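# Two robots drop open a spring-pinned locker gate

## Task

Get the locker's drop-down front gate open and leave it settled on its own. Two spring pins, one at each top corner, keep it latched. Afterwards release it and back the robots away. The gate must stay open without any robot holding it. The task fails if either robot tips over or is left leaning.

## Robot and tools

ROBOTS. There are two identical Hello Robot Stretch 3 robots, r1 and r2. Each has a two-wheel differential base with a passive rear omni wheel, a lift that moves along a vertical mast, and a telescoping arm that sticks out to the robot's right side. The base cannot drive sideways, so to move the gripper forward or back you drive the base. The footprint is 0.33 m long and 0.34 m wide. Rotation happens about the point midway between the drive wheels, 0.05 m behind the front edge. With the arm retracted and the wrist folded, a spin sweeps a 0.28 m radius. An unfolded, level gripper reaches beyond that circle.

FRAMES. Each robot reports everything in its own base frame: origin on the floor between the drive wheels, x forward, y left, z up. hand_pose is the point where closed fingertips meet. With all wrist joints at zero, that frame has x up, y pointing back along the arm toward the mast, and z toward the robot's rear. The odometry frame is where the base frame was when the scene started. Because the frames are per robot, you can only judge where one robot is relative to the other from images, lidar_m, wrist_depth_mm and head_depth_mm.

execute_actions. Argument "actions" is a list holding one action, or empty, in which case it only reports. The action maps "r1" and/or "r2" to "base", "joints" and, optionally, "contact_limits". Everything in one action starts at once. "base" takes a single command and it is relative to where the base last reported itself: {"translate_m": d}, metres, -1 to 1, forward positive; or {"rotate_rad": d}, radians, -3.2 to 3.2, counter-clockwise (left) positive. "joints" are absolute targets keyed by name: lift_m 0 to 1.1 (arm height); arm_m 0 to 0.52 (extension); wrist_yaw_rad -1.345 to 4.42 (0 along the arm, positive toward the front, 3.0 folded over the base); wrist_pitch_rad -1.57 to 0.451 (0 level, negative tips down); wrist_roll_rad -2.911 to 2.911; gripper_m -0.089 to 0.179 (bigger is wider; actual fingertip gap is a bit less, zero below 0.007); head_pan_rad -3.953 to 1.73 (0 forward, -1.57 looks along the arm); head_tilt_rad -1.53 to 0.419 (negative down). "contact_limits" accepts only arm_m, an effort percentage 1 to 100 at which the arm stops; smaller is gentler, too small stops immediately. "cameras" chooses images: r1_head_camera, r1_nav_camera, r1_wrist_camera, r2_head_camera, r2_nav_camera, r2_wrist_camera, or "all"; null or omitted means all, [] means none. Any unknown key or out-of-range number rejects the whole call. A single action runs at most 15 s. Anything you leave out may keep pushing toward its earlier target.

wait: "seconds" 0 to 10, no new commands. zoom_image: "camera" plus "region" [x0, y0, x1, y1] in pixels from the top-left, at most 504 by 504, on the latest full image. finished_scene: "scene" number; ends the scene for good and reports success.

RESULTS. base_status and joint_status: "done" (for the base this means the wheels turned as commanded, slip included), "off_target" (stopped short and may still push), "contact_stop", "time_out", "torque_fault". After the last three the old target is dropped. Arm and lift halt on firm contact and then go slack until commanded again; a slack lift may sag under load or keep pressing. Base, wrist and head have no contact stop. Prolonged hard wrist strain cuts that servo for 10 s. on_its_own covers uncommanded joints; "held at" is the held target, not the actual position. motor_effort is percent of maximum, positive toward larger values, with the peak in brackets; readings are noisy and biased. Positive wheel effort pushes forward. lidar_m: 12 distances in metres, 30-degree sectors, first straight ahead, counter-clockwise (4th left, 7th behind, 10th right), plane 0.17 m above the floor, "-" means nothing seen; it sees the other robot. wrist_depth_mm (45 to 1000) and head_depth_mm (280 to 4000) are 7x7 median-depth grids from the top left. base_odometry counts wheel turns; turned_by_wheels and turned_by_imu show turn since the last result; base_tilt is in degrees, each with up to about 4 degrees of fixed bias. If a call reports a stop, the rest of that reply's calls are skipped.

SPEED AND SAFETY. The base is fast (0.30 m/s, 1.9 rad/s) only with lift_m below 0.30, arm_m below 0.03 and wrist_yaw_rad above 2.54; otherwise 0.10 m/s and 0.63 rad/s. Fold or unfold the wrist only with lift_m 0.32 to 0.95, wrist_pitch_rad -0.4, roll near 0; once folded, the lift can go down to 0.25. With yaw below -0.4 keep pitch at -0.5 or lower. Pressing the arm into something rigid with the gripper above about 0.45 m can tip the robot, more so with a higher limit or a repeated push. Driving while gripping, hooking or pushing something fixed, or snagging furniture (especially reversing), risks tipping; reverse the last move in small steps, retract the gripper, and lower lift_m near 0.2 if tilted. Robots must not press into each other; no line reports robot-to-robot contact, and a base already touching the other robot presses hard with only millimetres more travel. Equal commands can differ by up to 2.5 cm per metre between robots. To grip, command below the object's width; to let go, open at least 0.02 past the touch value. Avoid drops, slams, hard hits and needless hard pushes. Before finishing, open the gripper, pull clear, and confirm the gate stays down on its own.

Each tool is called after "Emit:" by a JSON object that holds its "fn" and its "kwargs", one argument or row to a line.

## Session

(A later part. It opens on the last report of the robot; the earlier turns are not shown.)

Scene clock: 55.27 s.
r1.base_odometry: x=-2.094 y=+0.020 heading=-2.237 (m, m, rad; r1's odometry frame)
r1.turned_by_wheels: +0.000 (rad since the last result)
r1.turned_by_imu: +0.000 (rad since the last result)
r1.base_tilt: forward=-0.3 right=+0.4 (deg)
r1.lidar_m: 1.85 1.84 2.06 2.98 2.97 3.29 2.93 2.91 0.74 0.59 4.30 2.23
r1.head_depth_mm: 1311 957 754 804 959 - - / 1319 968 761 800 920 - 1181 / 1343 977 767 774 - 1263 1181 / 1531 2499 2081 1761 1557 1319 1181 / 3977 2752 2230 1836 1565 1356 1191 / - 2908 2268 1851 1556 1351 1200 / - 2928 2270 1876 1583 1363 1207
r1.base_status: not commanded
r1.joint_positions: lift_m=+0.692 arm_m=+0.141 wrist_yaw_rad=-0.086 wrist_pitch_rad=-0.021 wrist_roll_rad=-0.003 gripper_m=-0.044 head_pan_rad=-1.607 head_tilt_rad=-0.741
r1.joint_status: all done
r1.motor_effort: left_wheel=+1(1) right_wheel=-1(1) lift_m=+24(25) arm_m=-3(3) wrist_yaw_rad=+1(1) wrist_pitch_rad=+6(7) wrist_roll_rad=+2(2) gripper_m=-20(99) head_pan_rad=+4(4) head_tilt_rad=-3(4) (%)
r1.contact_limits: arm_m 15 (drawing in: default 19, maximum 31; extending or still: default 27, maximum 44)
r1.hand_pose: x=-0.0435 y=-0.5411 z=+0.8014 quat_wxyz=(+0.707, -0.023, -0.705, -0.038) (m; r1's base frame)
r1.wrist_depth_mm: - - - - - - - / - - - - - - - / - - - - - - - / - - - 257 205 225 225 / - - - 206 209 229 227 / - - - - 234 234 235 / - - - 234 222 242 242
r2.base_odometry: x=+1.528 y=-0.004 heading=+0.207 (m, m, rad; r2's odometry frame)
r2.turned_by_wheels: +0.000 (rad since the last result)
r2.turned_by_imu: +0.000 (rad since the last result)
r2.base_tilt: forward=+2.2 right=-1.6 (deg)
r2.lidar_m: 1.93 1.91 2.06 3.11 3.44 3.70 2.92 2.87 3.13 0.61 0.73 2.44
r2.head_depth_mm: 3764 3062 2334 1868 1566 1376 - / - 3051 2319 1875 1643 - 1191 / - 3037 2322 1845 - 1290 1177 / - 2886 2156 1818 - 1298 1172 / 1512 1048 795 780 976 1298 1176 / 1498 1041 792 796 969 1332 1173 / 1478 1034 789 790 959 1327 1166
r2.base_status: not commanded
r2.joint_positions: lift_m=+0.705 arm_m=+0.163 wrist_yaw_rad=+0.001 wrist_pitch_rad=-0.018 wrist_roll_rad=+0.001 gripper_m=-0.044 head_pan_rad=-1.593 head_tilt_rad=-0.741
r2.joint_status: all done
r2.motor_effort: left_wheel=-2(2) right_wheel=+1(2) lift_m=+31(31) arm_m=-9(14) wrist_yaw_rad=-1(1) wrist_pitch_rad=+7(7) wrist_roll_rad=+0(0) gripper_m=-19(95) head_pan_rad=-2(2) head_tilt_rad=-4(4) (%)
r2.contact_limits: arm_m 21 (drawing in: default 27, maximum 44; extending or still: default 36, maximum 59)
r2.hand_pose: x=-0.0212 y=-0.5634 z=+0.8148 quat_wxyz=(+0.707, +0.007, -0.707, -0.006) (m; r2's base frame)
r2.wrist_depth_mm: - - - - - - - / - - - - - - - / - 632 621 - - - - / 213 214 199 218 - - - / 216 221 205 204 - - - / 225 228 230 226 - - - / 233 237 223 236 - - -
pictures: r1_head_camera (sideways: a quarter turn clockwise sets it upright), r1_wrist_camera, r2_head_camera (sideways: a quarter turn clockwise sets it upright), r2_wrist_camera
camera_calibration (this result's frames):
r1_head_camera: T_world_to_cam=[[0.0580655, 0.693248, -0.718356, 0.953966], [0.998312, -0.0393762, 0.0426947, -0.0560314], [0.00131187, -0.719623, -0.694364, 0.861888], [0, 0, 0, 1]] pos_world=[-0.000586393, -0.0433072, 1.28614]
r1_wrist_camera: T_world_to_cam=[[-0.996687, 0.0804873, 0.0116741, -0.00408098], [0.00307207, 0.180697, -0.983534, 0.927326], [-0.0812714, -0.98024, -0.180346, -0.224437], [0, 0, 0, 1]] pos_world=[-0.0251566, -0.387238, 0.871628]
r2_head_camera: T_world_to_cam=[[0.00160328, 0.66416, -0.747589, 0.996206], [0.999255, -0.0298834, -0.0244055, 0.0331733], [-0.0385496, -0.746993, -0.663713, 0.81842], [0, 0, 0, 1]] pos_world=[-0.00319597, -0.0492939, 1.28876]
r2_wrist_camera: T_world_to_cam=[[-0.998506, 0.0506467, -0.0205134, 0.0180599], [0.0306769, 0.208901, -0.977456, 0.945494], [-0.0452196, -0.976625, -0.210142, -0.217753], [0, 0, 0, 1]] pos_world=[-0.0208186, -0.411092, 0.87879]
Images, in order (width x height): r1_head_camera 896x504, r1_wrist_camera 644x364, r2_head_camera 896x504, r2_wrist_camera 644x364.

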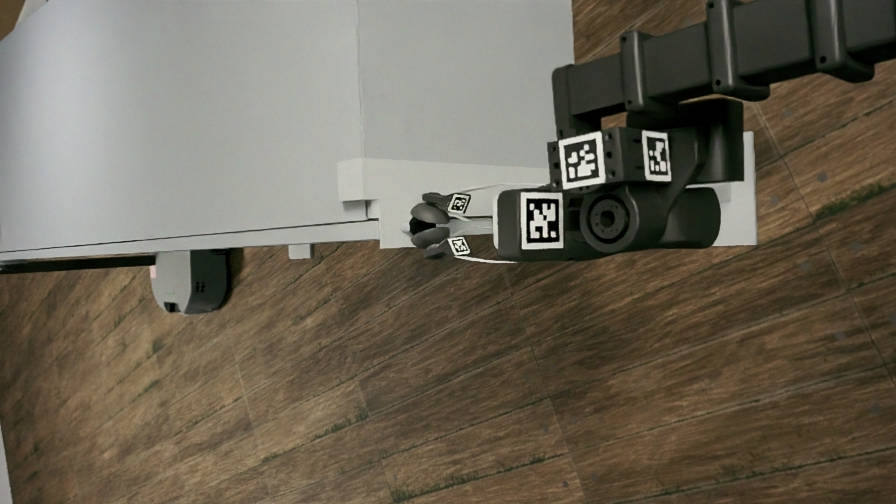

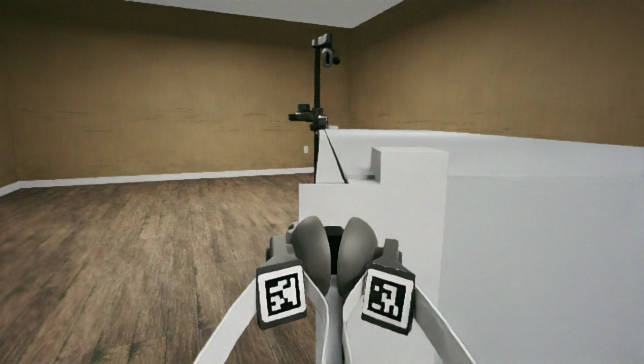

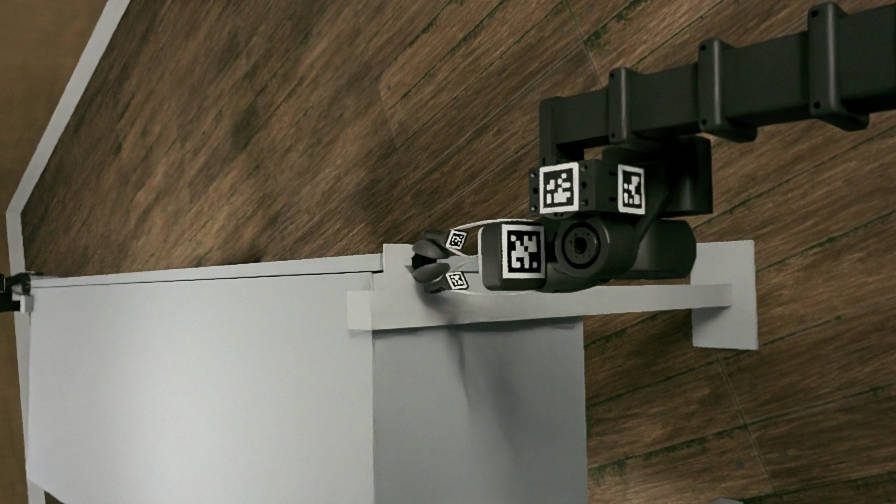

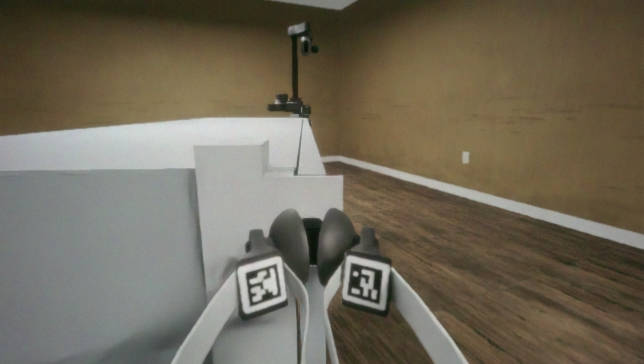

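Emit:
{"fn": "execute_actions", "kwargs": {
  "actions": [
    {"r1": {"joints": {"gripper_m": 0.055}}, "r2": {"joints": {"gripper_m": 0.055}}}
  ],
  "cameras": []
}}

Emit:
{"fn": "execute_actions", "kwargs": {
  "actions": [
    {"r1": {"joints": {"arm_m": 0.164}, "contact_limits": {"arm_m": 12}}, "r2": {"joints": {"arm_m": 0.185}, "contact_limits": {"arm_m": 14}}}
  ],
  "cameras": ["r1_head_camera", "r1_wrist_camera", "r2_head_camera", "r2_wrist_camera"]
}}

Scene clock: 58.67 s.
r1.base_odometry: x=-2.094 y=+0.020 heading=-2.237 (m, m, rad; r1's odometry frame)
r1.turned_by_wheels: +0.000 (rad since the last result)
r1.turned_by_imu: +0.000 (rad since the last result)
r1.base_tilt: forward=-0.2 right=+0.3 (deg)
r1.lidar_m: 1.85 1.84 2.05 2.98 2.97 3.30 2.92 2.91 0.74 0.59 4.27 2.25
r1.head_depth_mm: 1305 962 754 803 957 - - / 1318 972 762 802 919 - 1180 / 1345 979 766 779 - 1269 1176 / 1546 2517 2107 1737 1550 1314 1187 / 3990 2795 2243 1846 1550 1350 1193 / - 2902 2271 1865 1560 1352 1199 / - 2912 2260 1854 1564 1364 1208
r1.base_status: not commanded
r1.joint_positions: lift_m=+0.692 arm_m=+0.141 wrist_yaw_rad=-0.086 wrist_pitch_rad=-0.021 wrist_roll_rad=-0.003 gripper_m=+0.055 head_pan_rad=-1.607 head_tilt_rad=-0.741
r1.joint_status: all done
r1.motor_effort: left_wheel=+1(1) right_wheel=-2(2) lift_m=+24(24) arm_m=-1(4) wrist_yaw_rad=+2(1) wrist_pitch_rad=+6(6) wrist_roll_rad=+2(2) gripper_m=+0(85) head_pan_rad=+4(4) head_tilt_rad=-3(3) (%)
r1.hand_pose: x=-0.0435 y=-0.5409 z=+0.8015 quat_wxyz=(+0.707, -0.023, -0.705, -0.038) (m; r1's base frame)
r1.wrist_depth_mm: - - - - - - - / - - - - - - - / - - - - - - - / - - - 258 204 225 224 / - - - 209 210 229 228 / - - - 217 - 234 236 / - - - 231 224 242 241
r2.base_odometry: x=+1.528 y=-0.004 heading=+0.207 (m, m, rad; r2's odometry frame)
r2.turned_by_wheels: +0.000 (rad since the last result)
r2.turned_by_imu: +0.000 (rad since the last result)
r2.base_tilt: forward=+2.2 right=-1.7 (deg)
r2.lidar_m: 1.93 1.91 2.06 3.10 3.43 3.69 2.90 2.87 3.12 0.61 0.73 2.44
r2.head_depth_mm: 3707 3066 2321 1880 1578 1379 - / - 3059 2300 1868 1648 - 1182 / - 3029 2311 1853 - 1296 1180 / - 2883 2158 793 - 1296 1175 / 1513 1042 798 798 972 1298 1180 / 1509 1042 794 794 964 1328 1171 / 1494 1029 788 792 957 1325 1170
r2.base_status: not commanded
r2.joint_positions: lift_m=+0.705 arm_m=+0.162 wrist_yaw_rad=+0.001 wrist_pitch_rad=-0.018 wrist_roll_rad=+0.001 gripper_m=+0.055 head_pan_rad=-1.593 head_tilt_rad=-0.741
r2.joint_status: all done
r2.motor_effort: left_wheel=-2(2) right_wheel=+1(1) lift_m=+30(31) arm_m=-6(9) wrist_yaw_rad=-1(1) wrist_pitch_rad=+7(7) wrist_roll_rad=+0(0) gripper_m=+1(79) head_pan_rad=-2(2) head_tilt_rad=-4(4) (%)
r2.hand_pose: x=-0.0212 y=-0.5632 z=+0.8149 quat_wxyz=(+0.707, +0.007, -0.707, -0.006) (m; r2's base frame)
r2.wrist_depth_mm: - - - - - - - / - - - - - - - / - 639 629 - - - - / 211 213 199 216 - - - / 218 220 205 206 - - - / 226 229 215 226 - - - / 234 236 224 235 - - -
pictures: none
No camera images: the call's "cameras" was empty. Leave "cameras" out to get every camera's image.

Scene clock: 59.77 s.
r1.base_odometry: x=-2.094 y=+0.020 heading=-2.237 (m, m, rad; r1's odometry frame)
r1.turned_by_wheels: +0.000 (rad since the last result)
r1.turned_by_imu: +0.000 (rad since the last result)
r1.base_tilt: forward=-0.2 right=+0.4 (deg)
r1.lidar_m: 1.85 1.84 2.05 2.98 2.97 3.29 2.92 2.91 0.74 0.59 4.27 2.24
r1.head_depth_mm: 1306 956 756 804 1192 - - / 1323 968 762 802 - 1281 1178 / 1339 981 768 780 - 1278 1182 / 1546 2518 2078 1783 1525 1319 1187 / 3992 2787 2255 1840 1555 1352 1188 / - 2923 2254 1841 1569 1360 1199 / - 2935 2274 1849 1568 1365 1213
r1.base_status: not commanded
r1.joint_positions: lift_m=+0.692 arm_m=+0.164 wrist_yaw_rad=-0.086 wrist_pitch_rad=-0.021 wrist_roll_rad=-0.003 gripper_m=+0.055 head_pan_rad=-1.607 head_tilt_rad=-0.741
r1.joint_status: all done
r1.motor_effort: left_wheel=+1(1) right_wheel=-2(2) lift_m=+25(24) arm_m=+3(4) wrist_yaw_rad=+1(0) wrist_pitch_rad=+6(7) wrist_roll_rad=+2(2) gripper_m=+0(0) head_pan_rad=+4(4) head_tilt_rad=-3(2) (%)
r1.contact_limits: arm_m 12 (drawing in: default 19, maximum 31; extending or still: default 27, maximum 44)
r1.hand_pose: x=-0.0435 y=-0.5635 z=+0.8015 quat_wxyz=(+0.707, -0.023, -0.705, -0.038) (m; r1's base frame)
r1.wrist_depth_mm: - - - - - - - / - - - - - - - / - - - - - - - / - - - 300 180 202 201 / - - - 185 183 204 205 / - - - 191 - 210 212 / - - - 226 198 216 218
r2.base_odometry: x=+1.528 y=-0.004 heading=+0.207 (m, m, rad; r2's odometry frame)
r2.turned_by_wheels: +0.000 (rad since the last result)
r2.turned_by_imu: +0.000 (rad since the last result)
r2.base_tilt: forward=+2.2 right=-1.7 (deg)
r2.lidar_m: 1.93 1.91 2.06 3.11 3.43 3.68 2.91 2.87 3.11 0.61 0.73 2.44
r2.head_depth_mm: 3733 3091 2319 1866 1575 1366 - / - 3053 2312 1878 - - 1184 / - 3036 2296 1859 - 1320 1177 / - 2900 2158 752 - 1321 1170 / 1514 1045 799 797 970 1298 1165 / 1505 1041 792 796 965 1330 1170 / 1496 1031 790 791 959 1318 1171
r2.base_status: not commanded
r2.joint_positions: lift_m=+0.705 arm_m=+0.185 wrist_yaw_rad=+0.001 wrist_pitch_rad=-0.018 wrist_roll_rad=+0.001 gripper_m=+0.055 head_pan_rad=-1.593 head_tilt_rad=-0.741
r2.joint_status: all done
r2.motor_effort: left_wheel=-2(2) right_wheel=+1(1) lift_m=+31(31) arm_m=+5(6) wrist_yaw_rad=-1(1) wrist_pitch_rad=+7(7) wrist_roll_rad=+0(0) gripper_m=+0(1) head_pan_rad=-2(2) head_tilt_rad=-4(3) (%)
r2.contact_limits: arm_m 14 (drawing in: default 27, maximum 44; extending or still: default 36, maximum 59)
r2.hand_pose: x=-0.0212 y=-0.5853 z=+0.8149 quat_wxyz=(+0.707, +0.007, -0.707, -0.006) (m; r2's base frame)
r2.wrist_depth_mm: - - - - - - - / - - - - - - - / - 633 613 - - - - / 192 193 176 242 - - - / 196 198 180 184 - - - / 202 207 192 203 - - - / 211 213 198 218 - - -
pictures: r1_head_camera (sideways: a quarter turn clockwise sets it upright), r1_wrist_camera, r2_head_camera (sideways: a quarter turn clockwise sets it upright), r2_wrist_camera
camera_calibration (this result's frames):
r1_head_camera: T_world_to_cam=[[0.0580654, 0.693248, -0.718356, 0.953966], [0.998312, -0.0393761, 0.0426947, -0.0560314], [0.00131195, -0.719623, -0.694364, 0.861888], [0, 0, 0, 1]] pos_world=[-0.000586387, -0.0433072, 1.28614]
r1_wrist_camera: T_world_to_cam=[[-0.996697, 0.0803687, 0.0116743, -0.0023176], [0.0030443, 0.180623, -0.983548, 0.931356], [-0.0811551, -0.980263, -0.180271, -0.246429], [0, 0, 0, 1]] pos_world=[-0.0251442, -0.409603, 0.871636]
r2_head_camera: T_world_to_cam=[[0.00160328, 0.66416, -0.747589, 0.996205], [0.999255, -0.0298834, -0.0244055, 0.0331733], [-0.0385496, -0.746993, -0.663713, 0.818421], [0, 0, 0, 1]] pos_world=[-0.00319597, -0.0492939, 1.28876]
r2_wrist_camera: T_world_to_cam=[[-0.998506, 0.0506401, -0.0205177, 0.0191711], [0.0306758, 0.208817, -0.977473, 0.950059], [-0.0452149, -0.976643, -0.210059, -0.239229], [0, 0, 0, 1]] pos_world=[-0.0208181, -0.433001, 0.878798]
Images, in order (width x height): r1_head_camera 896x504, r1_wrist_camera 644x364, r2_head_camera 896x504, r2_wrist_camera 644x364.

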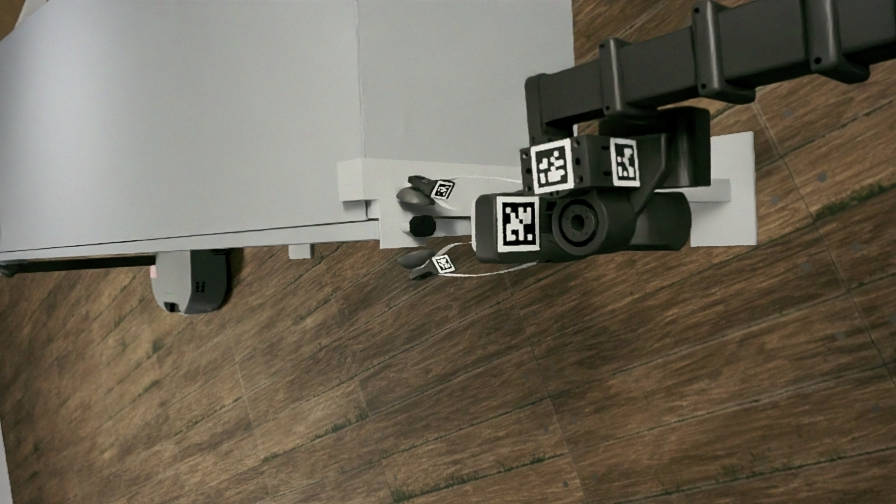

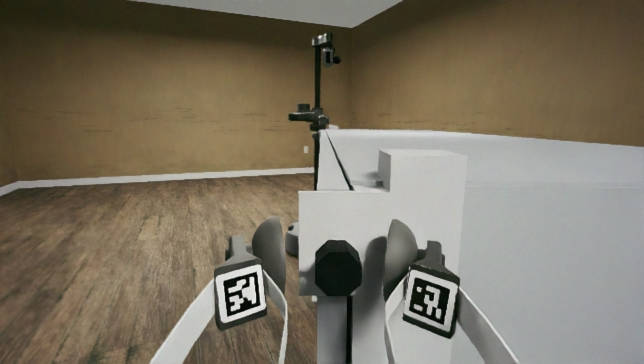

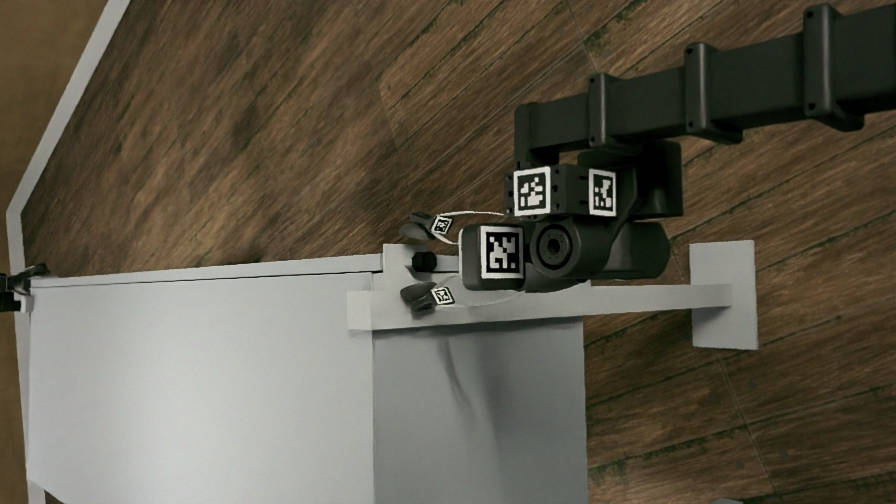

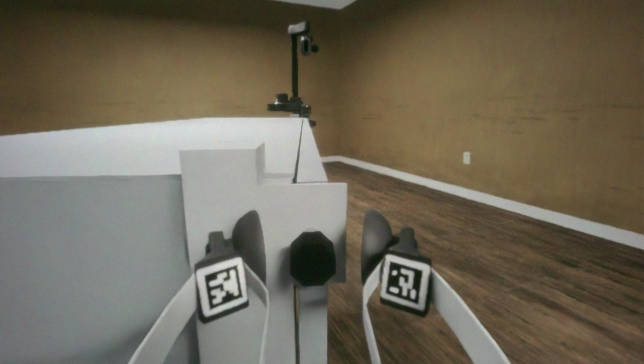

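Emit:
{"fn": "execute_actions", "kwargs": {
  "actions": [
    {"r1": {"joints": {"gripper_m": -0.07}}, "r2": {"joints": {"gripper_m": -0.07}}}
  ],
  "cameras": ["r1_head_camera", "r1_wrist_camera", "r2_head_camera", "r2_wrist_camera"]
}}

Scene clock: 61.80 s.
r1.base_odometry: x=-2.094 y=+0.020 heading=-2.237 (m, m, rad; r1's odometry frame)
r1.turned_by_wheels: +0.000 (rad since the last result)
r1.turned_by_imu: +0.000 (rad since the last result)
r1.base_tilt: forward=-0.3 right=+0.5 (deg)
r1.lidar_m: 1.85 1.84 2.05 2.98 2.97 3.32 2.92 2.91 0.74 0.59 4.31 2.24
r1.head_depth_mm: 1289 956 756 803 1189 - - / 1318 963 760 798 - 1283 1177 / 1341 978 766 776 - 1270 1183 / 1530 2513 2103 1794 1555 1318 1194 / 3947 2762 2236 1828 1557 1349 1194 / - 2922 2264 1849 1557 1348 1206 / - 2919 2287 1875 1572 1359 1208
r1.base_status: not commanded
r1.joint_positions: lift_m=+0.692 arm_m=+0.164 wrist_yaw_rad=-0.088 wrist_pitch_rad=-0.020 wrist_roll_rad=-0.003 gripper_m=-0.068 head_pan_rad=-1.607 head_tilt_rad=-0.741
r1.joint_status: all done
r1.motor_effort: left_wheel=+0(1) right_wheel=+1(1) lift_m=+25(24) arm_m=-2(2) wrist_yaw_rad=+3(4) wrist_pitch_rad=+5(6) wrist_roll_rad=+2(2) gripper_m=-32(98) head_pan_rad=+3(4) head_tilt_rad=-3(3) (%)
r1.hand_pose: x=-0.0439 y=-0.5640 z=+0.8018 quat_wxyz=(+0.707, -0.024, -0.705, -0.038) (m; r1's base frame)
r1.wrist_depth_mm: - - - - - - - / - - - - - - - / - - - - - - - / - - - 257 180 200 203 / - - - 184 183 203 206 / - - - 149 188 210 212 / - - - 212 195 215 216
r2.base_odometry: x=+1.528 y=-0.004 heading=+0.207 (m, m, rad; r2's odometry frame)
r2.turned_by_wheels: +0.000 (rad since the last result)
r2.turned_by_imu: +0.000 (rad since the last result)
r2.base_tilt: forward=+2.2 right=-1.6 (deg)
r2.lidar_m: 1.93 1.91 2.06 3.10 3.43 3.69 2.91 2.87 3.12 0.61 0.73 2.44
r2.head_depth_mm: 3735 3031 2338 1886 1571 1357 - / - 3026 2296 1874 - - 1179 / - 3052 2287 1860 - 1313 1180 / - 2821 2148 1851 - 1310 1175 / 1509 1044 798 795 971 1297 1169 / 1500 1037 792 796 966 1326 1167 / 1484 1031 790 791 957 1323 1167
r2.base_status: not commanded
r2.joint_positions: lift_m=+0.705 arm_m=+0.185 wrist_yaw_rad=+0.001 wrist_pitch_rad=-0.017 wrist_roll_rad=+0.001 gripper_m=-0.069 head_pan_rad=-1.593 head_tilt_rad=-0.741
r2.joint_status: all done
r2.motor_effort: left_wheel=-1(1) right_wheel=+1(1) lift_m=+31(31) arm_m=-3(5) wrist_yaw_rad=-1(1) wrist_pitch_rad=+6(7) wrist_roll_rad=+0(0) gripper_m=-27(99) head_pan_rad=-2(1) head_tilt_rad=-3(3) (%)
r2.hand_pose: x=-0.0211 y=-0.5859 z=+0.8151 quat_wxyz=(+0.707, +0.007, -0.707, -0.006) (m; r2's base frame)
r2.wrist_depth_mm: - - - - - - - / - - - - - - - / - 652 643 - - - - / 191 193 175 244 - - - / 195 197 179 181 - - - / 200 204 186 148 - - - / 210 212 195 215 - - -
pictures: r1_head_camera (sideways: a quarter turn clockwise sets it upright), r1_wrist_camera, r2_head_camera (sideways: a quarter turn clockwise sets it upright), r2_wrist_camera
camera_calibration (this result's frames):
r1_head_camera: T_world_to_cam=[[0.0580655, 0.693248, -0.718356, 0.953966], [0.998312, -0.0393762, 0.0426947, -0.0560314], [0.00131186, -0.719623, -0.694364, 0.861888], [0, 0, 0, 1]] pos_world=[-0.000586393, -0.0433072, 1.28614]
r1_wrist_camera: T_world_to_cam=[[-0.996543, 0.0822573, 0.0116855, -0.00169766], [0.00326946, 0.179366, -0.983777, 0.93125], [-0.0830188, -0.980338, -0.179014, -0.248047], [0, 0, 0, 1]] pos_world=[-0.025329, -0.410064, 0.871758]
r2_head_camera: T_world_to_cam=[[0.00160328, 0.66416, -0.747589, 0.996205], [0.999255, -0.0298834, -0.0244055, 0.0331733], [-0.0385496, -0.746993, -0.663713, 0.818421], [0, 0, 0, 1]] pos_world=[-0.00319597, -0.0492939, 1.28876]
r2_wrist_camera: T_world_to_cam=[[-0.998527, 0.0501949, -0.0205747, 0.0191007], [0.030589, 0.207751, -0.977703, 0.950018], [-0.0448013, -0.976893, -0.208981, -0.240769], [0, 0, 0, 1]] pos_world=[-0.0207744, -0.433532, 0.878913]
Images, in order (width x height): r1_head_camera 896x504, r1_wrist_camera 644x364, r2_head_camera 896x504, r2_wrist_camera 644x364.

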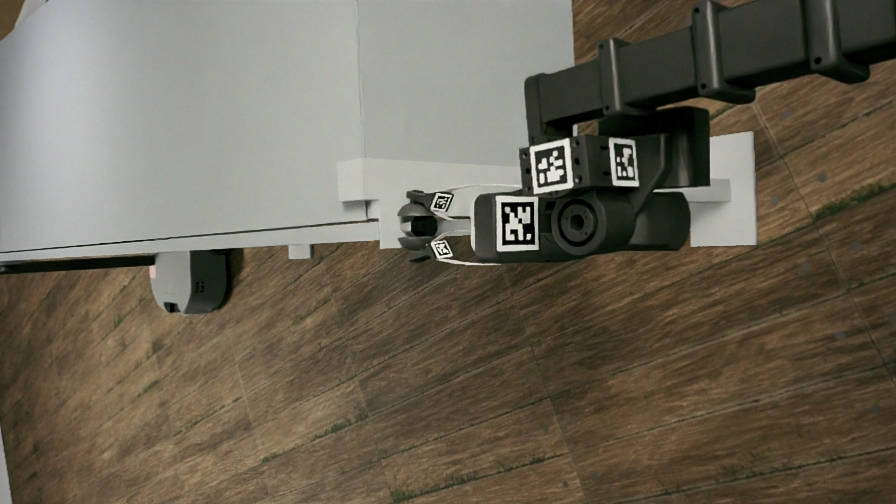

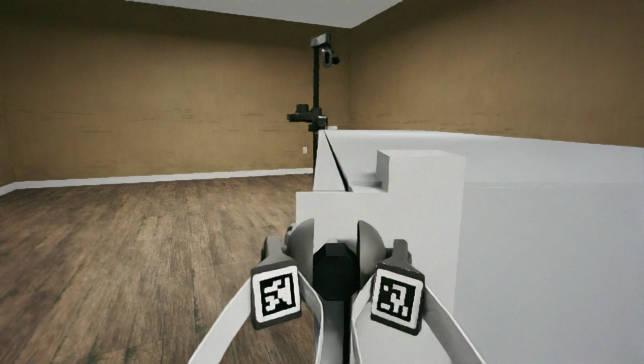

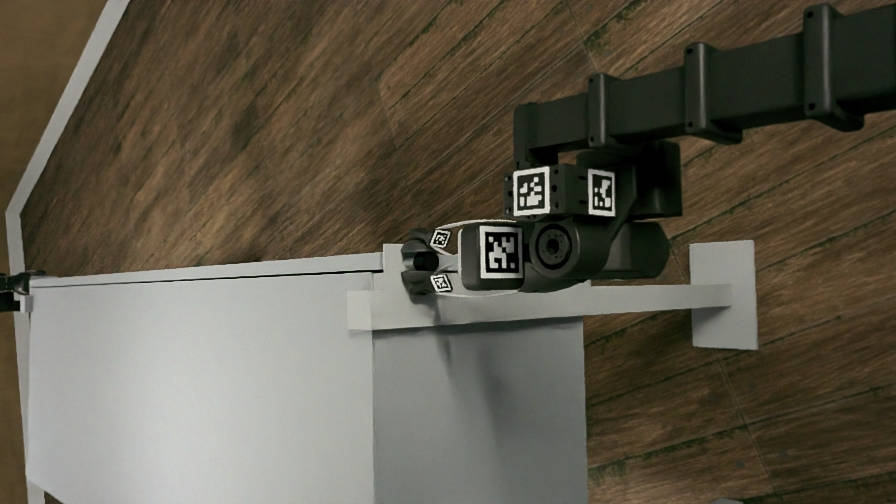

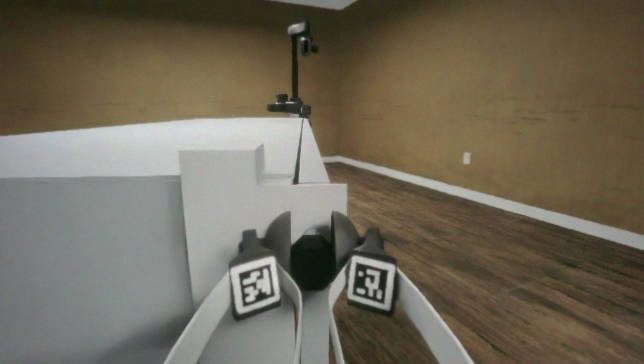

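Emit:
{"fn": "execute_actions", "kwargs": {
  "actions": [
    {"r1": {"joints": {"arm_m": 0.152}, "contact_limits": {"arm_m": 16}}, "r2": {"joints": {"arm_m": 0.173}, "contact_limits": {"arm_m": 23}}}
  ],
  "cameras": ["r1_head_camera", "r1_wrist_camera", "r2_head_camera", "r2_wrist_camera"]
}}

Scene clock: 63.57 s.
r1.base_odometry: x=-2.094 y=+0.020 heading=-2.237 (m, m, rad; r1's odometry frame)
r1.turned_by_wheels: +0.000 (rad since the last result)
r1.turned_by_imu: +0.000 (rad since the last result)
r1.base_tilt: forward=-0.2 right=+0.4 (deg)
r1.lidar_m: 1.85 1.84 2.06 2.98 2.96 3.33 2.92 2.91 0.74 0.59 4.31 2.23
r1.head_depth_mm: 1299 957 755 804 958 - - / 1322 966 759 800 898 - 1176 / 1345 971 767 780 - 1275 1182 / 2406 1598 1293 1042 1453 1318 1183 / 3958 1384 1116 938 1531 1346 1197 / - 2800 1012 851 1567 1353 1198 / - 2923 2258 1867 1571 1364 1202
r1.base_status: not commanded
r1.joint_positions: lift_m=+0.692 arm_m=+0.153 wrist_yaw_rad=-0.088 wrist_pitch_rad=-0.016 wrist_roll_rad=-0.003 gripper_m=-0.061 head_pan_rad=-1.607 head_tilt_rad=-0.741
r1.joint_status: all done
r1.on_its_own: gripper_m is held at -0.060, not at your -0.070, by its stall guard, which is still easing
r1.motor_effort: left_wheel=+1(2) right_wheel=+0(0) lift_m=+25(25) arm_m=-7(7) wrist_yaw_rad=+4(4) wrist_pitch_rad=+4(6) wrist_roll_rad=+2(2) gripper_m=-5(31) head_pan_rad=+4(4) head_tilt_rad=-3(2) (%)
r1.contact_limits: arm_m 16 (drawing in: default 19, maximum 31; extending or still: default 27, maximum 44)
r1.hand_pose: x=-0.0439 y=-0.5526 z=+0.8028 quat_wxyz=(+0.707, -0.025, -0.705, -0.037) (m; r1's base frame)
r1.wrist_depth_mm: - - - - - - - / - - - - - - - / - - - - - - - / - - - - 191 214 212 / - 460 601 193 195 214 216 / 301 349 454 160 202 222 221 / 250 303 415 540 208 228 230
r2.base_odometry: x=+1.528 y=-0.004 heading=+0.207 (m, m, rad; r2's odometry frame)
r2.turned_by_wheels: +0.000 (rad since the last result)
r2.turned_by_imu: +0.000 (rad since the last result)
r2.base_tilt: forward=+2.3 right=-1.7 (deg)
r2.lidar_m: 1.93 1.91 2.06 3.10 3.44 3.68 2.91 2.88 3.13 0.61 0.73 2.44
r2.head_depth_mm: 3772 3070 2324 1875 1562 1373 - / - 3050 1071 874 1638 - 1190 / - 1382 1125 954 - 1305 1173 / - 1648 1270 1054 - 1308 1171 / 1515 1044 796 781 975 1297 1166 / 1503 1036 792 795 963 1329 1164 / 1477 1032 788 788 955 1325 1165
r2.base_status: not commanded
r2.joint_positions: lift_m=+0.705 arm_m=+0.174 wrist_yaw_rad=+0.002 wrist_pitch_rad=-0.012 wrist_roll_rad=+0.001 gripper_m=-0.061 head_pan_rad=-1.593 head_tilt_rad=-0.741
r2.joint_status: all done
r2.on_its_own: gripper_m is held at -0.061, not at your -0.070, by its stall guard, which is still easing; arm_m is at rest, and its effort (-15) is outside its rest range (-14 to +14)
r2.motor_effort: left_wheel=+0(1) right_wheel=-1(1) lift_m=+31(31) arm_m=-15(21) wrist_yaw_rad=-2(2) wrist_pitch_rad=+4(6) wrist_roll_rad=+0(0) gripper_m=-6(28) head_pan_rad=-2(2) head_tilt_rad=-4(3) (%)
r2.contact_limits: arm_m 23 (drawing in: default 27, maximum 44; extending or still: default 36, maximum 59)
r2.hand_pose: x=-0.0210 y=-0.5750 z=+0.8164 quat_wxyz=(+0.707, +0.005, -0.707, -0.004) (m; r2's base frame)
r2.wrist_depth_mm: - - - - - - - / - - - - - - - / - 721 701 - - - - / 200 203 187 928 800 - - / 204 208 191 191 514 402 - / 214 217 200 547 402 320 269 / 219 223 207 475 386 280 235
pictures: r1_head_camera (sideways: a quarter turn clockwise sets it upright), r1_wrist_camera, r2_head_camera (sideways: a quarter turn clockwise sets it upright), r2_wrist_camera
camera_calibration (this result's frames):
r1_head_camera: T_world_to_cam=[[0.0580656, 0.693249, -0.718355, 0.953965], [0.998312, -0.0393763, 0.0426947, -0.0560314], [0.00131191, -0.719621, -0.694365, 0.86189], [0, 0, 0, 1]] pos_world=[-0.000586392, -0.0433072, 1.28614]
r1_wrist_camera: T_world_to_cam=[[-0.99657, 0.0819212, 0.0117055, -0.00275993], [0.00285217, 0.175369, -0.984499, 0.928566], [-0.0827041, -0.981088, -0.175001, -0.240337], [0, 0, 0, 1]] pos_world=[-0.0252758, -0.398408, 0.872145]
r2_head_camera: T_world_to_cam=[[0.00160393, 0.664164, -0.747585, 0.9962], [0.999255, -0.0298841, -0.0244055, 0.0331733], [-0.0385502, -0.746989, -0.663718, 0.818426], [0, 0, 0, 1]] pos_world=[-0.00319601, -0.0492938, 1.28876]
r2_wrist_camera: T_world_to_cam=[[-0.998551, 0.0496273, -0.0208204, 0.0185739], [0.0304998, 0.203095, -0.978684, 0.947071], [-0.0443409, -0.9779, -0.204315, -0.234266], [0, 0, 0, 1]] pos_world=[-0.0207261, -0.422357, 0.879406]
Images, in order (width x height): r1_head_camera 896x504, r1_wrist_camera 644x364, r2_head_camera 896x504, r2_wrist_camera 644x364.

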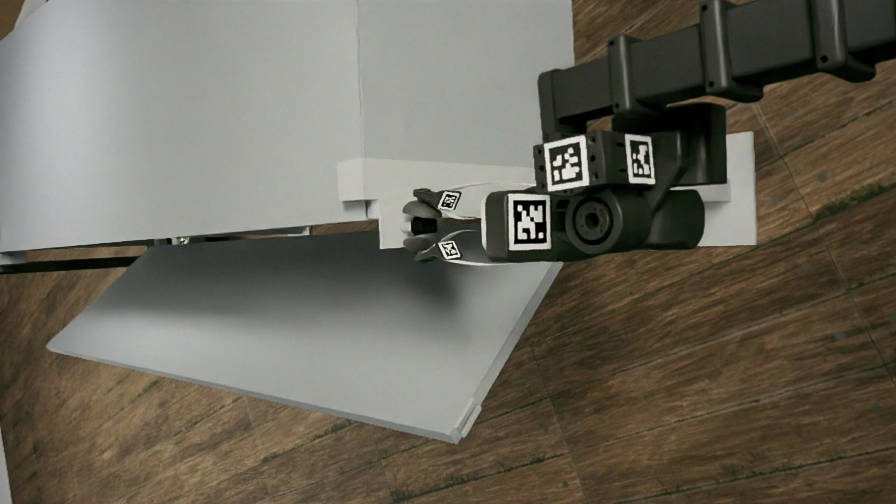

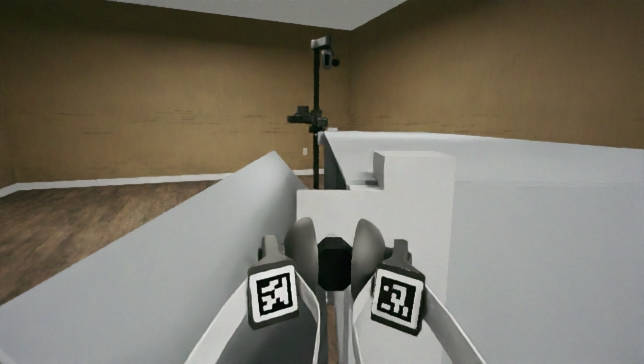

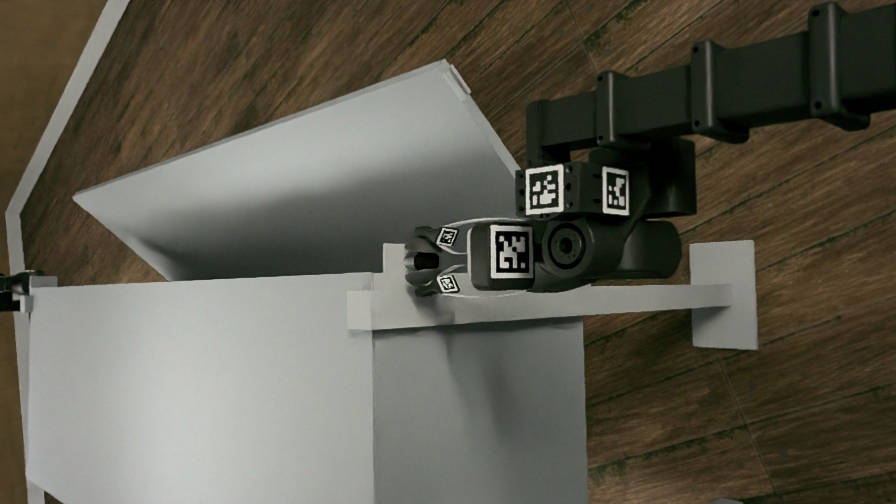

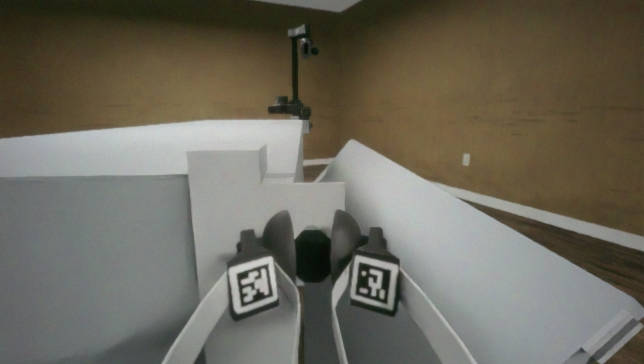

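The gate is dropping open. Release the pins now.

Emit:
{"fn": "execute_actions", "kwargs": {
  "actions": [
    {"r1": {"joints": {"gripper_m": 0.06}}, "r2": {"joints": {"gripper_m": 0.06}}}
  ],
  "cameras": []
}}

Emit:
{"fn": "execute_actions", "kwargs": {
  "actions": [
    {"r1": {"joints": {"arm_m": 0.0}}, "r2": {"joints": {"arm_m": 0.0}}}
  ],
  "cameras": ["r1_head_camera", "r1_wrist_camera", "r2_head_camera", "r2_wrist_camera"]
}}

Scene clock: 65.63 s.
r1.base_odometry: x=-2.094 y=+0.020 heading=-2.237 (m, m, rad; r1's odometry frame)
r1.turned_by_wheels: +0.000 (rad since the last result)
r1.turned_by_imu: +0.000 (rad since the last result)
r1.base_tilt: forward=-0.3 right=+0.4 (deg)
r1.lidar_m: 1.85 1.84 2.05 2.97 2.97 3.31 2.92 2.91 0.74 0.59 4.26 2.23
r1.head_depth_mm: 1304 957 754 807 958 - - / 1315 970 761 800 893 - 1180 / 1347 977 768 780 - 1265 1179 / 2455 2542 2080 1711 1541 1319 1186 / 3953 2777 2239 1841 1558 1353 1185 / - 2913 2283 1852 1566 1362 1196 / - 2950 2286 1863 1585 1359 1201
r1.base_status: not commanded
r1.joint_positions: lift_m=+0.692 arm_m=+0.152 wrist_yaw_rad=-0.088 wrist_pitch_rad=-0.016 wrist_roll_rad=-0.003 gripper_m=+0.060 head_pan_rad=-1.607 head_tilt_rad=-0.741
r1.joint_status: all done
r1.motor_effort: left_wheel=+0(1) right_wheel=+0(1) lift_m=+25(25) arm_m=-2(7) wrist_yaw_rad=+3(3) wrist_pitch_rad=+4(4) wrist_roll_rad=+2(2) gripper_m=+1(85) head_pan_rad=+4(3) head_tilt_rad=-3(3) (%)
r1.hand_pose: x=-0.0438 y=-0.5521 z=+0.8027 quat_wxyz=(+0.707, -0.025, -0.705, -0.037) (m; r1's base frame)
r1.wrist_depth_mm: - - - - - - - / - - - - - - - / - - - - - - - / - - - - 192 212 213 / - - - 197 196 218 218 / - - - 216 203 226 223 / - - - 918 210 228 231
r2.base_odometry: x=+1.528 y=-0.004 heading=+0.207 (m, m, rad; r2's odometry frame)
r2.turned_by_wheels: +0.000 (rad since the last result)
r2.turned_by_imu: +0.000 (rad since the last result)
r2.base_tilt: forward=+2.2 right=-1.6 (deg)
r2.lidar_m: 1.92 1.90 2.06 3.09 3.42 3.68 2.91 2.87 3.12 0.61 0.73 2.44
r2.head_depth_mm: 3708 3076 2315 1868 1575 1379 - / - 3082 2328 1858 1639 - 1192 / - 3077 2309 1864 - 1303 1174 / - 3032 2219 1752 - 1302 1174 / 1518 1049 797 797 972 1294 1172 / 1500 1043 793 795 968 1329 1173 / 1483 1032 789 792 958 1329 1166
r2.base_status: not commanded
r2.joint_positions: lift_m=+0.705 arm_m=+0.173 wrist_yaw_rad=+0.002 wrist_pitch_rad=-0.016 wrist_roll_rad=+0.001 gripper_m=+0.060 head_pan_rad=-1.593 head_tilt_rad=-0.741
r2.joint_status: all done
r2.motor_effort: left_wheel=-1(0) right_wheel=+0(1) lift_m=+30(31) arm_m=-7(15) wrist_yaw_rad=-2(2) wrist_pitch_rad=+6(6) wrist_roll_rad=+0(0) gripper_m=+1(81) head_pan_rad=-2(2) head_tilt_rad=-3(3) (%)
r2.hand_pose: x=-0.0210 y=-0.5743 z=+0.8154 quat_wxyz=(+0.707, +0.006, -0.707, -0.005) (m; r2's base frame)
r2.wrist_depth_mm: - - - - - - - / - - - - - - - / - 670 640 - - - - / 202 205 187 248 - - - / 206 210 193 195 - - - / 213 216 - - - - - / 223 224 210 - - - -
pictures: none
No camera images: the call's "cameras" was empty. Leave "cameras" out to get every camera's image.

Scene clock: 68.17 s.
r1.base_odometry: x=-2.094 y=+0.020 heading=-2.237 (m, m, rad; r1's odometry frame)
r1.turned_by_wheels: +0.000 (rad since the last result)
r1.turned_by_imu: +0.000 (rad since the last result)
r1.base_tilt: forward=-0.2 right=+0.3 (deg)
r1.lidar_m: 1.85 1.85 2.05 2.98 2.97 3.31 2.93 2.91 0.74 0.59 4.29 2.24
r1.head_depth_mm: 1301 956 755 806 1431 1324 - / 1328 967 762 801 983 1326 - / 1338 982 768 773 945 1356 - / 2454 2556 2107 1741 1495 1334 1186 / 3956 2773 2227 1841 1548 1354 1186 / - 2909 2269 1862 1568 1359 1202 / - 2903 2263 1858 1567 1368 1202
r1.base_status: not commanded
r1.joint_positions: lift_m=+0.692 arm_m=+0.000 wrist_yaw_rad=-0.086 wrist_pitch_rad=-0.016 wrist_roll_rad=-0.003 gripper_m=+0.060 head_pan_rad=-1.607 head_tilt_rad=-0.741
r1.joint_status: all done
r1.motor_effort: left_wheel=+0(1) right_wheel=-1(0) lift_m=+25(25) arm_m=-2(3) wrist_yaw_rad=+2(3) wrist_pitch_rad=+4(4) wrist_roll_rad=+2(2) gripper_m=+0(0) head_pan_rad=+4(3) head_tilt_rad=-3(3) (%)
r1.hand_pose: x=-0.0435 y=-0.4001 z=+0.8027 quat_wxyz=(+0.707, -0.025, -0.705, -0.036) (m; r1's base frame)
r1.wrist_depth_mm: - - - - - - - / - - - - - - - / - - - - - - - / - - - 346 367 367 365 / - - - - 367 382 371 / - - - 987 383 388 385 / - - - 744 394 398 403
r2.base_odometry: x=+1.528 y=-0.004 heading=+0.207 (m, m, rad; r2's odometry frame)
r2.turned_by_wheels: +0.000 (rad since the last result)
r2.turned_by_imu: +0.000 (rad since the last result)
r2.base_tilt: forward=+2.2 right=-1.7 (deg)
r2.lidar_m: 1.93 1.91 2.06 3.12 3.45 3.70 2.90 2.87 3.11 0.61 0.73 2.44
r2.head_depth_mm: 3712 3103 2309 1880 1566 1350 1240 / - 3072 2309 1864 1569 1340 - / - 3043 2303 1862 1552 1336 - / - 3005 2220 1758 1518 1384 - / 1520 1046 799 780 976 1296 1172 / 1497 1043 794 797 969 1331 1166 / 1495 1030 790 791 957 1330 1167
r2.base_status: not commanded
r2.joint_positions: lift_m=+0.705 arm_m=+0.000 wrist_yaw_rad=+0.001 wrist_pitch_rad=-0.017 wrist_roll_rad=+0.001 gripper_m=+0.060 head_pan_rad=-1.593 head_tilt_rad=-0.741
r2.joint_status: all done
r2.motor_effort: left_wheel=-1(1) right_wheel=+0(0) lift_m=+31(31) arm_m=-7(8) wrist_yaw_rad=-1(2) wrist_pitch_rad=+6(7) wrist_roll_rad=+0(0) gripper_m=+0(0) head_pan_rad=-3(1) head_tilt_rad=-3(4) (%)
r2.hand_pose: x=-0.0213 y=-0.4012 z=+0.8151 quat_wxyz=(+0.707, +0.006, -0.707, -0.006) (m; r2's base frame)
r2.wrist_depth_mm: - - - - - - - / - - - - - - - / - 663 652 - - - - / 372 372 374 369 - - - / 384 384 388 - - - - / 395 398 - - - - - / 413 414 421 - - - -
pictures: r1_head_camera (sideways: a quarter turn clockwise sets it upright), r1_wrist_camera, r2_head_camera (sideways: a quarter turn clockwise sets it upright), r2_wrist_camera
camera_calibration (this result's frames):
r1_head_camera: T_world_to_cam=[[0.0580654, 0.693249, -0.718355, 0.953965], [0.998312, -0.039376, 0.0426947, -0.0560314], [0.00131207, -0.719622, -0.694365, 0.86189], [0, 0, 0, 1]] pos_world=[-0.000586381, -0.0433072, 1.28614]
r1_wrist_camera: T_world_to_cam=[[-0.996674, 0.0806466, 0.011703, -0.0154436], [0.00265468, 0.175665, -0.984446, 0.901806], [-0.0814481, -0.981141, -0.175295, -0.0903928], [0, 0, 0, 1]] pos_world=[-0.0251485, -0.245858, 0.872115]
r2_head_camera: T_world_to_cam=[[0.00160425, 0.664165, -0.747585, 0.9962], [0.999255, -0.0298845, -0.0244055, 0.0331733], [-0.0385505, -0.746989, -0.663718, 0.818427], [0, 0, 0, 1]] pos_world=[-0.00319604, -0.0492938, 1.28876]
r2_wrist_camera: T_world_to_cam=[[-0.998496, 0.0508271, -0.0205681, 0.00991753], [0.0307198, 0.207853, -0.977677, 0.911646], [-0.0454174, -0.976839, -0.209102, -0.0602556], [0, 0, 0, 1]] pos_world=[-0.0208396, -0.248853, 0.8789]
Images, in order (width x height): r1_head_camera 896x504, r1_wrist_camera 644x364, r2_head_camera 896x504, r2_wrist_camera 644x364.

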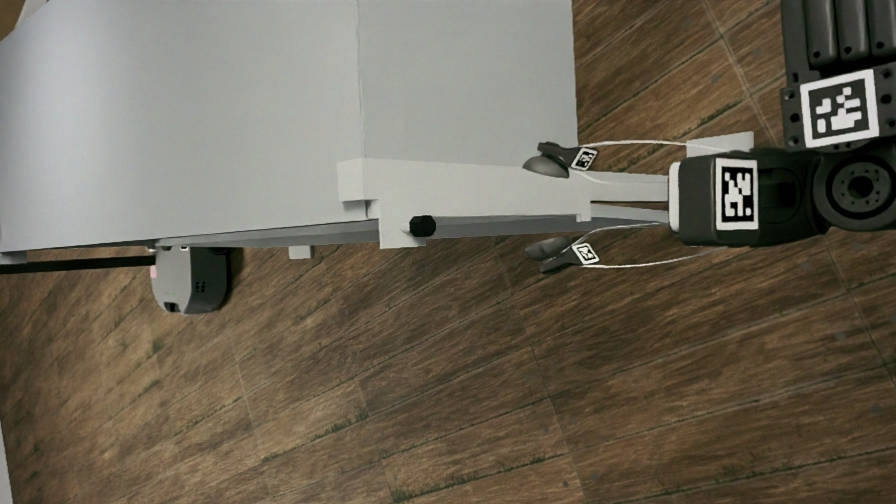

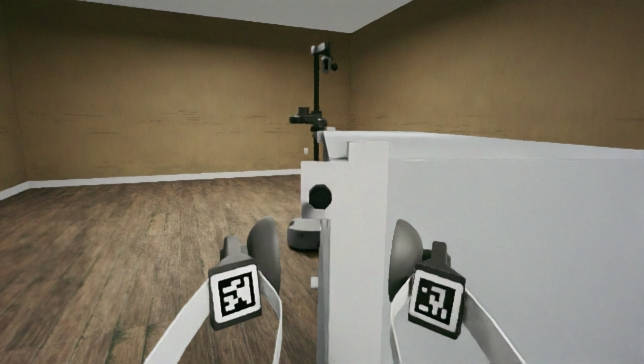

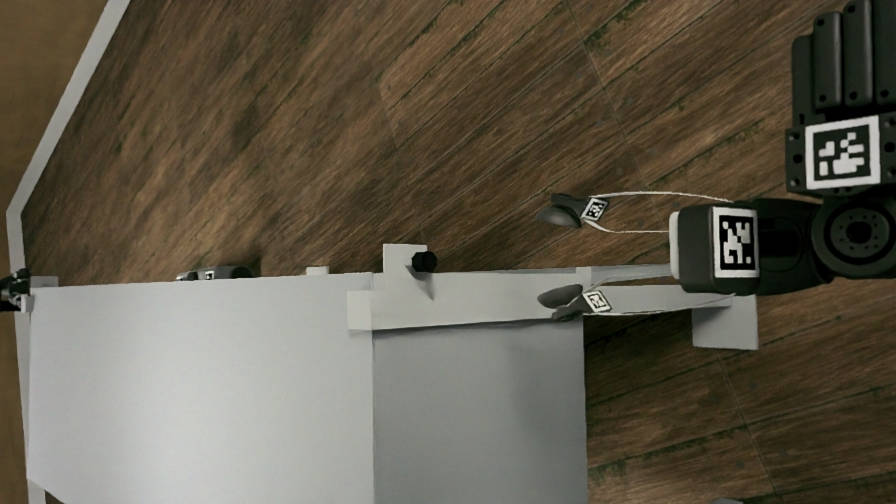

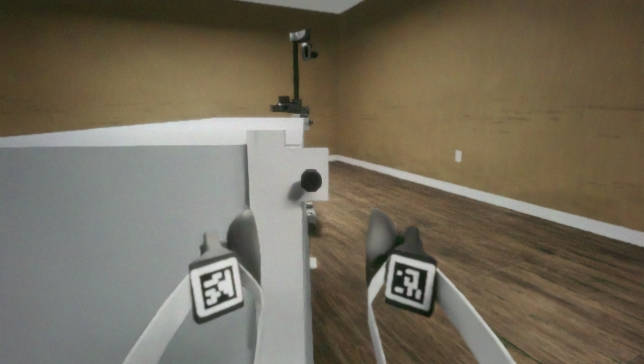

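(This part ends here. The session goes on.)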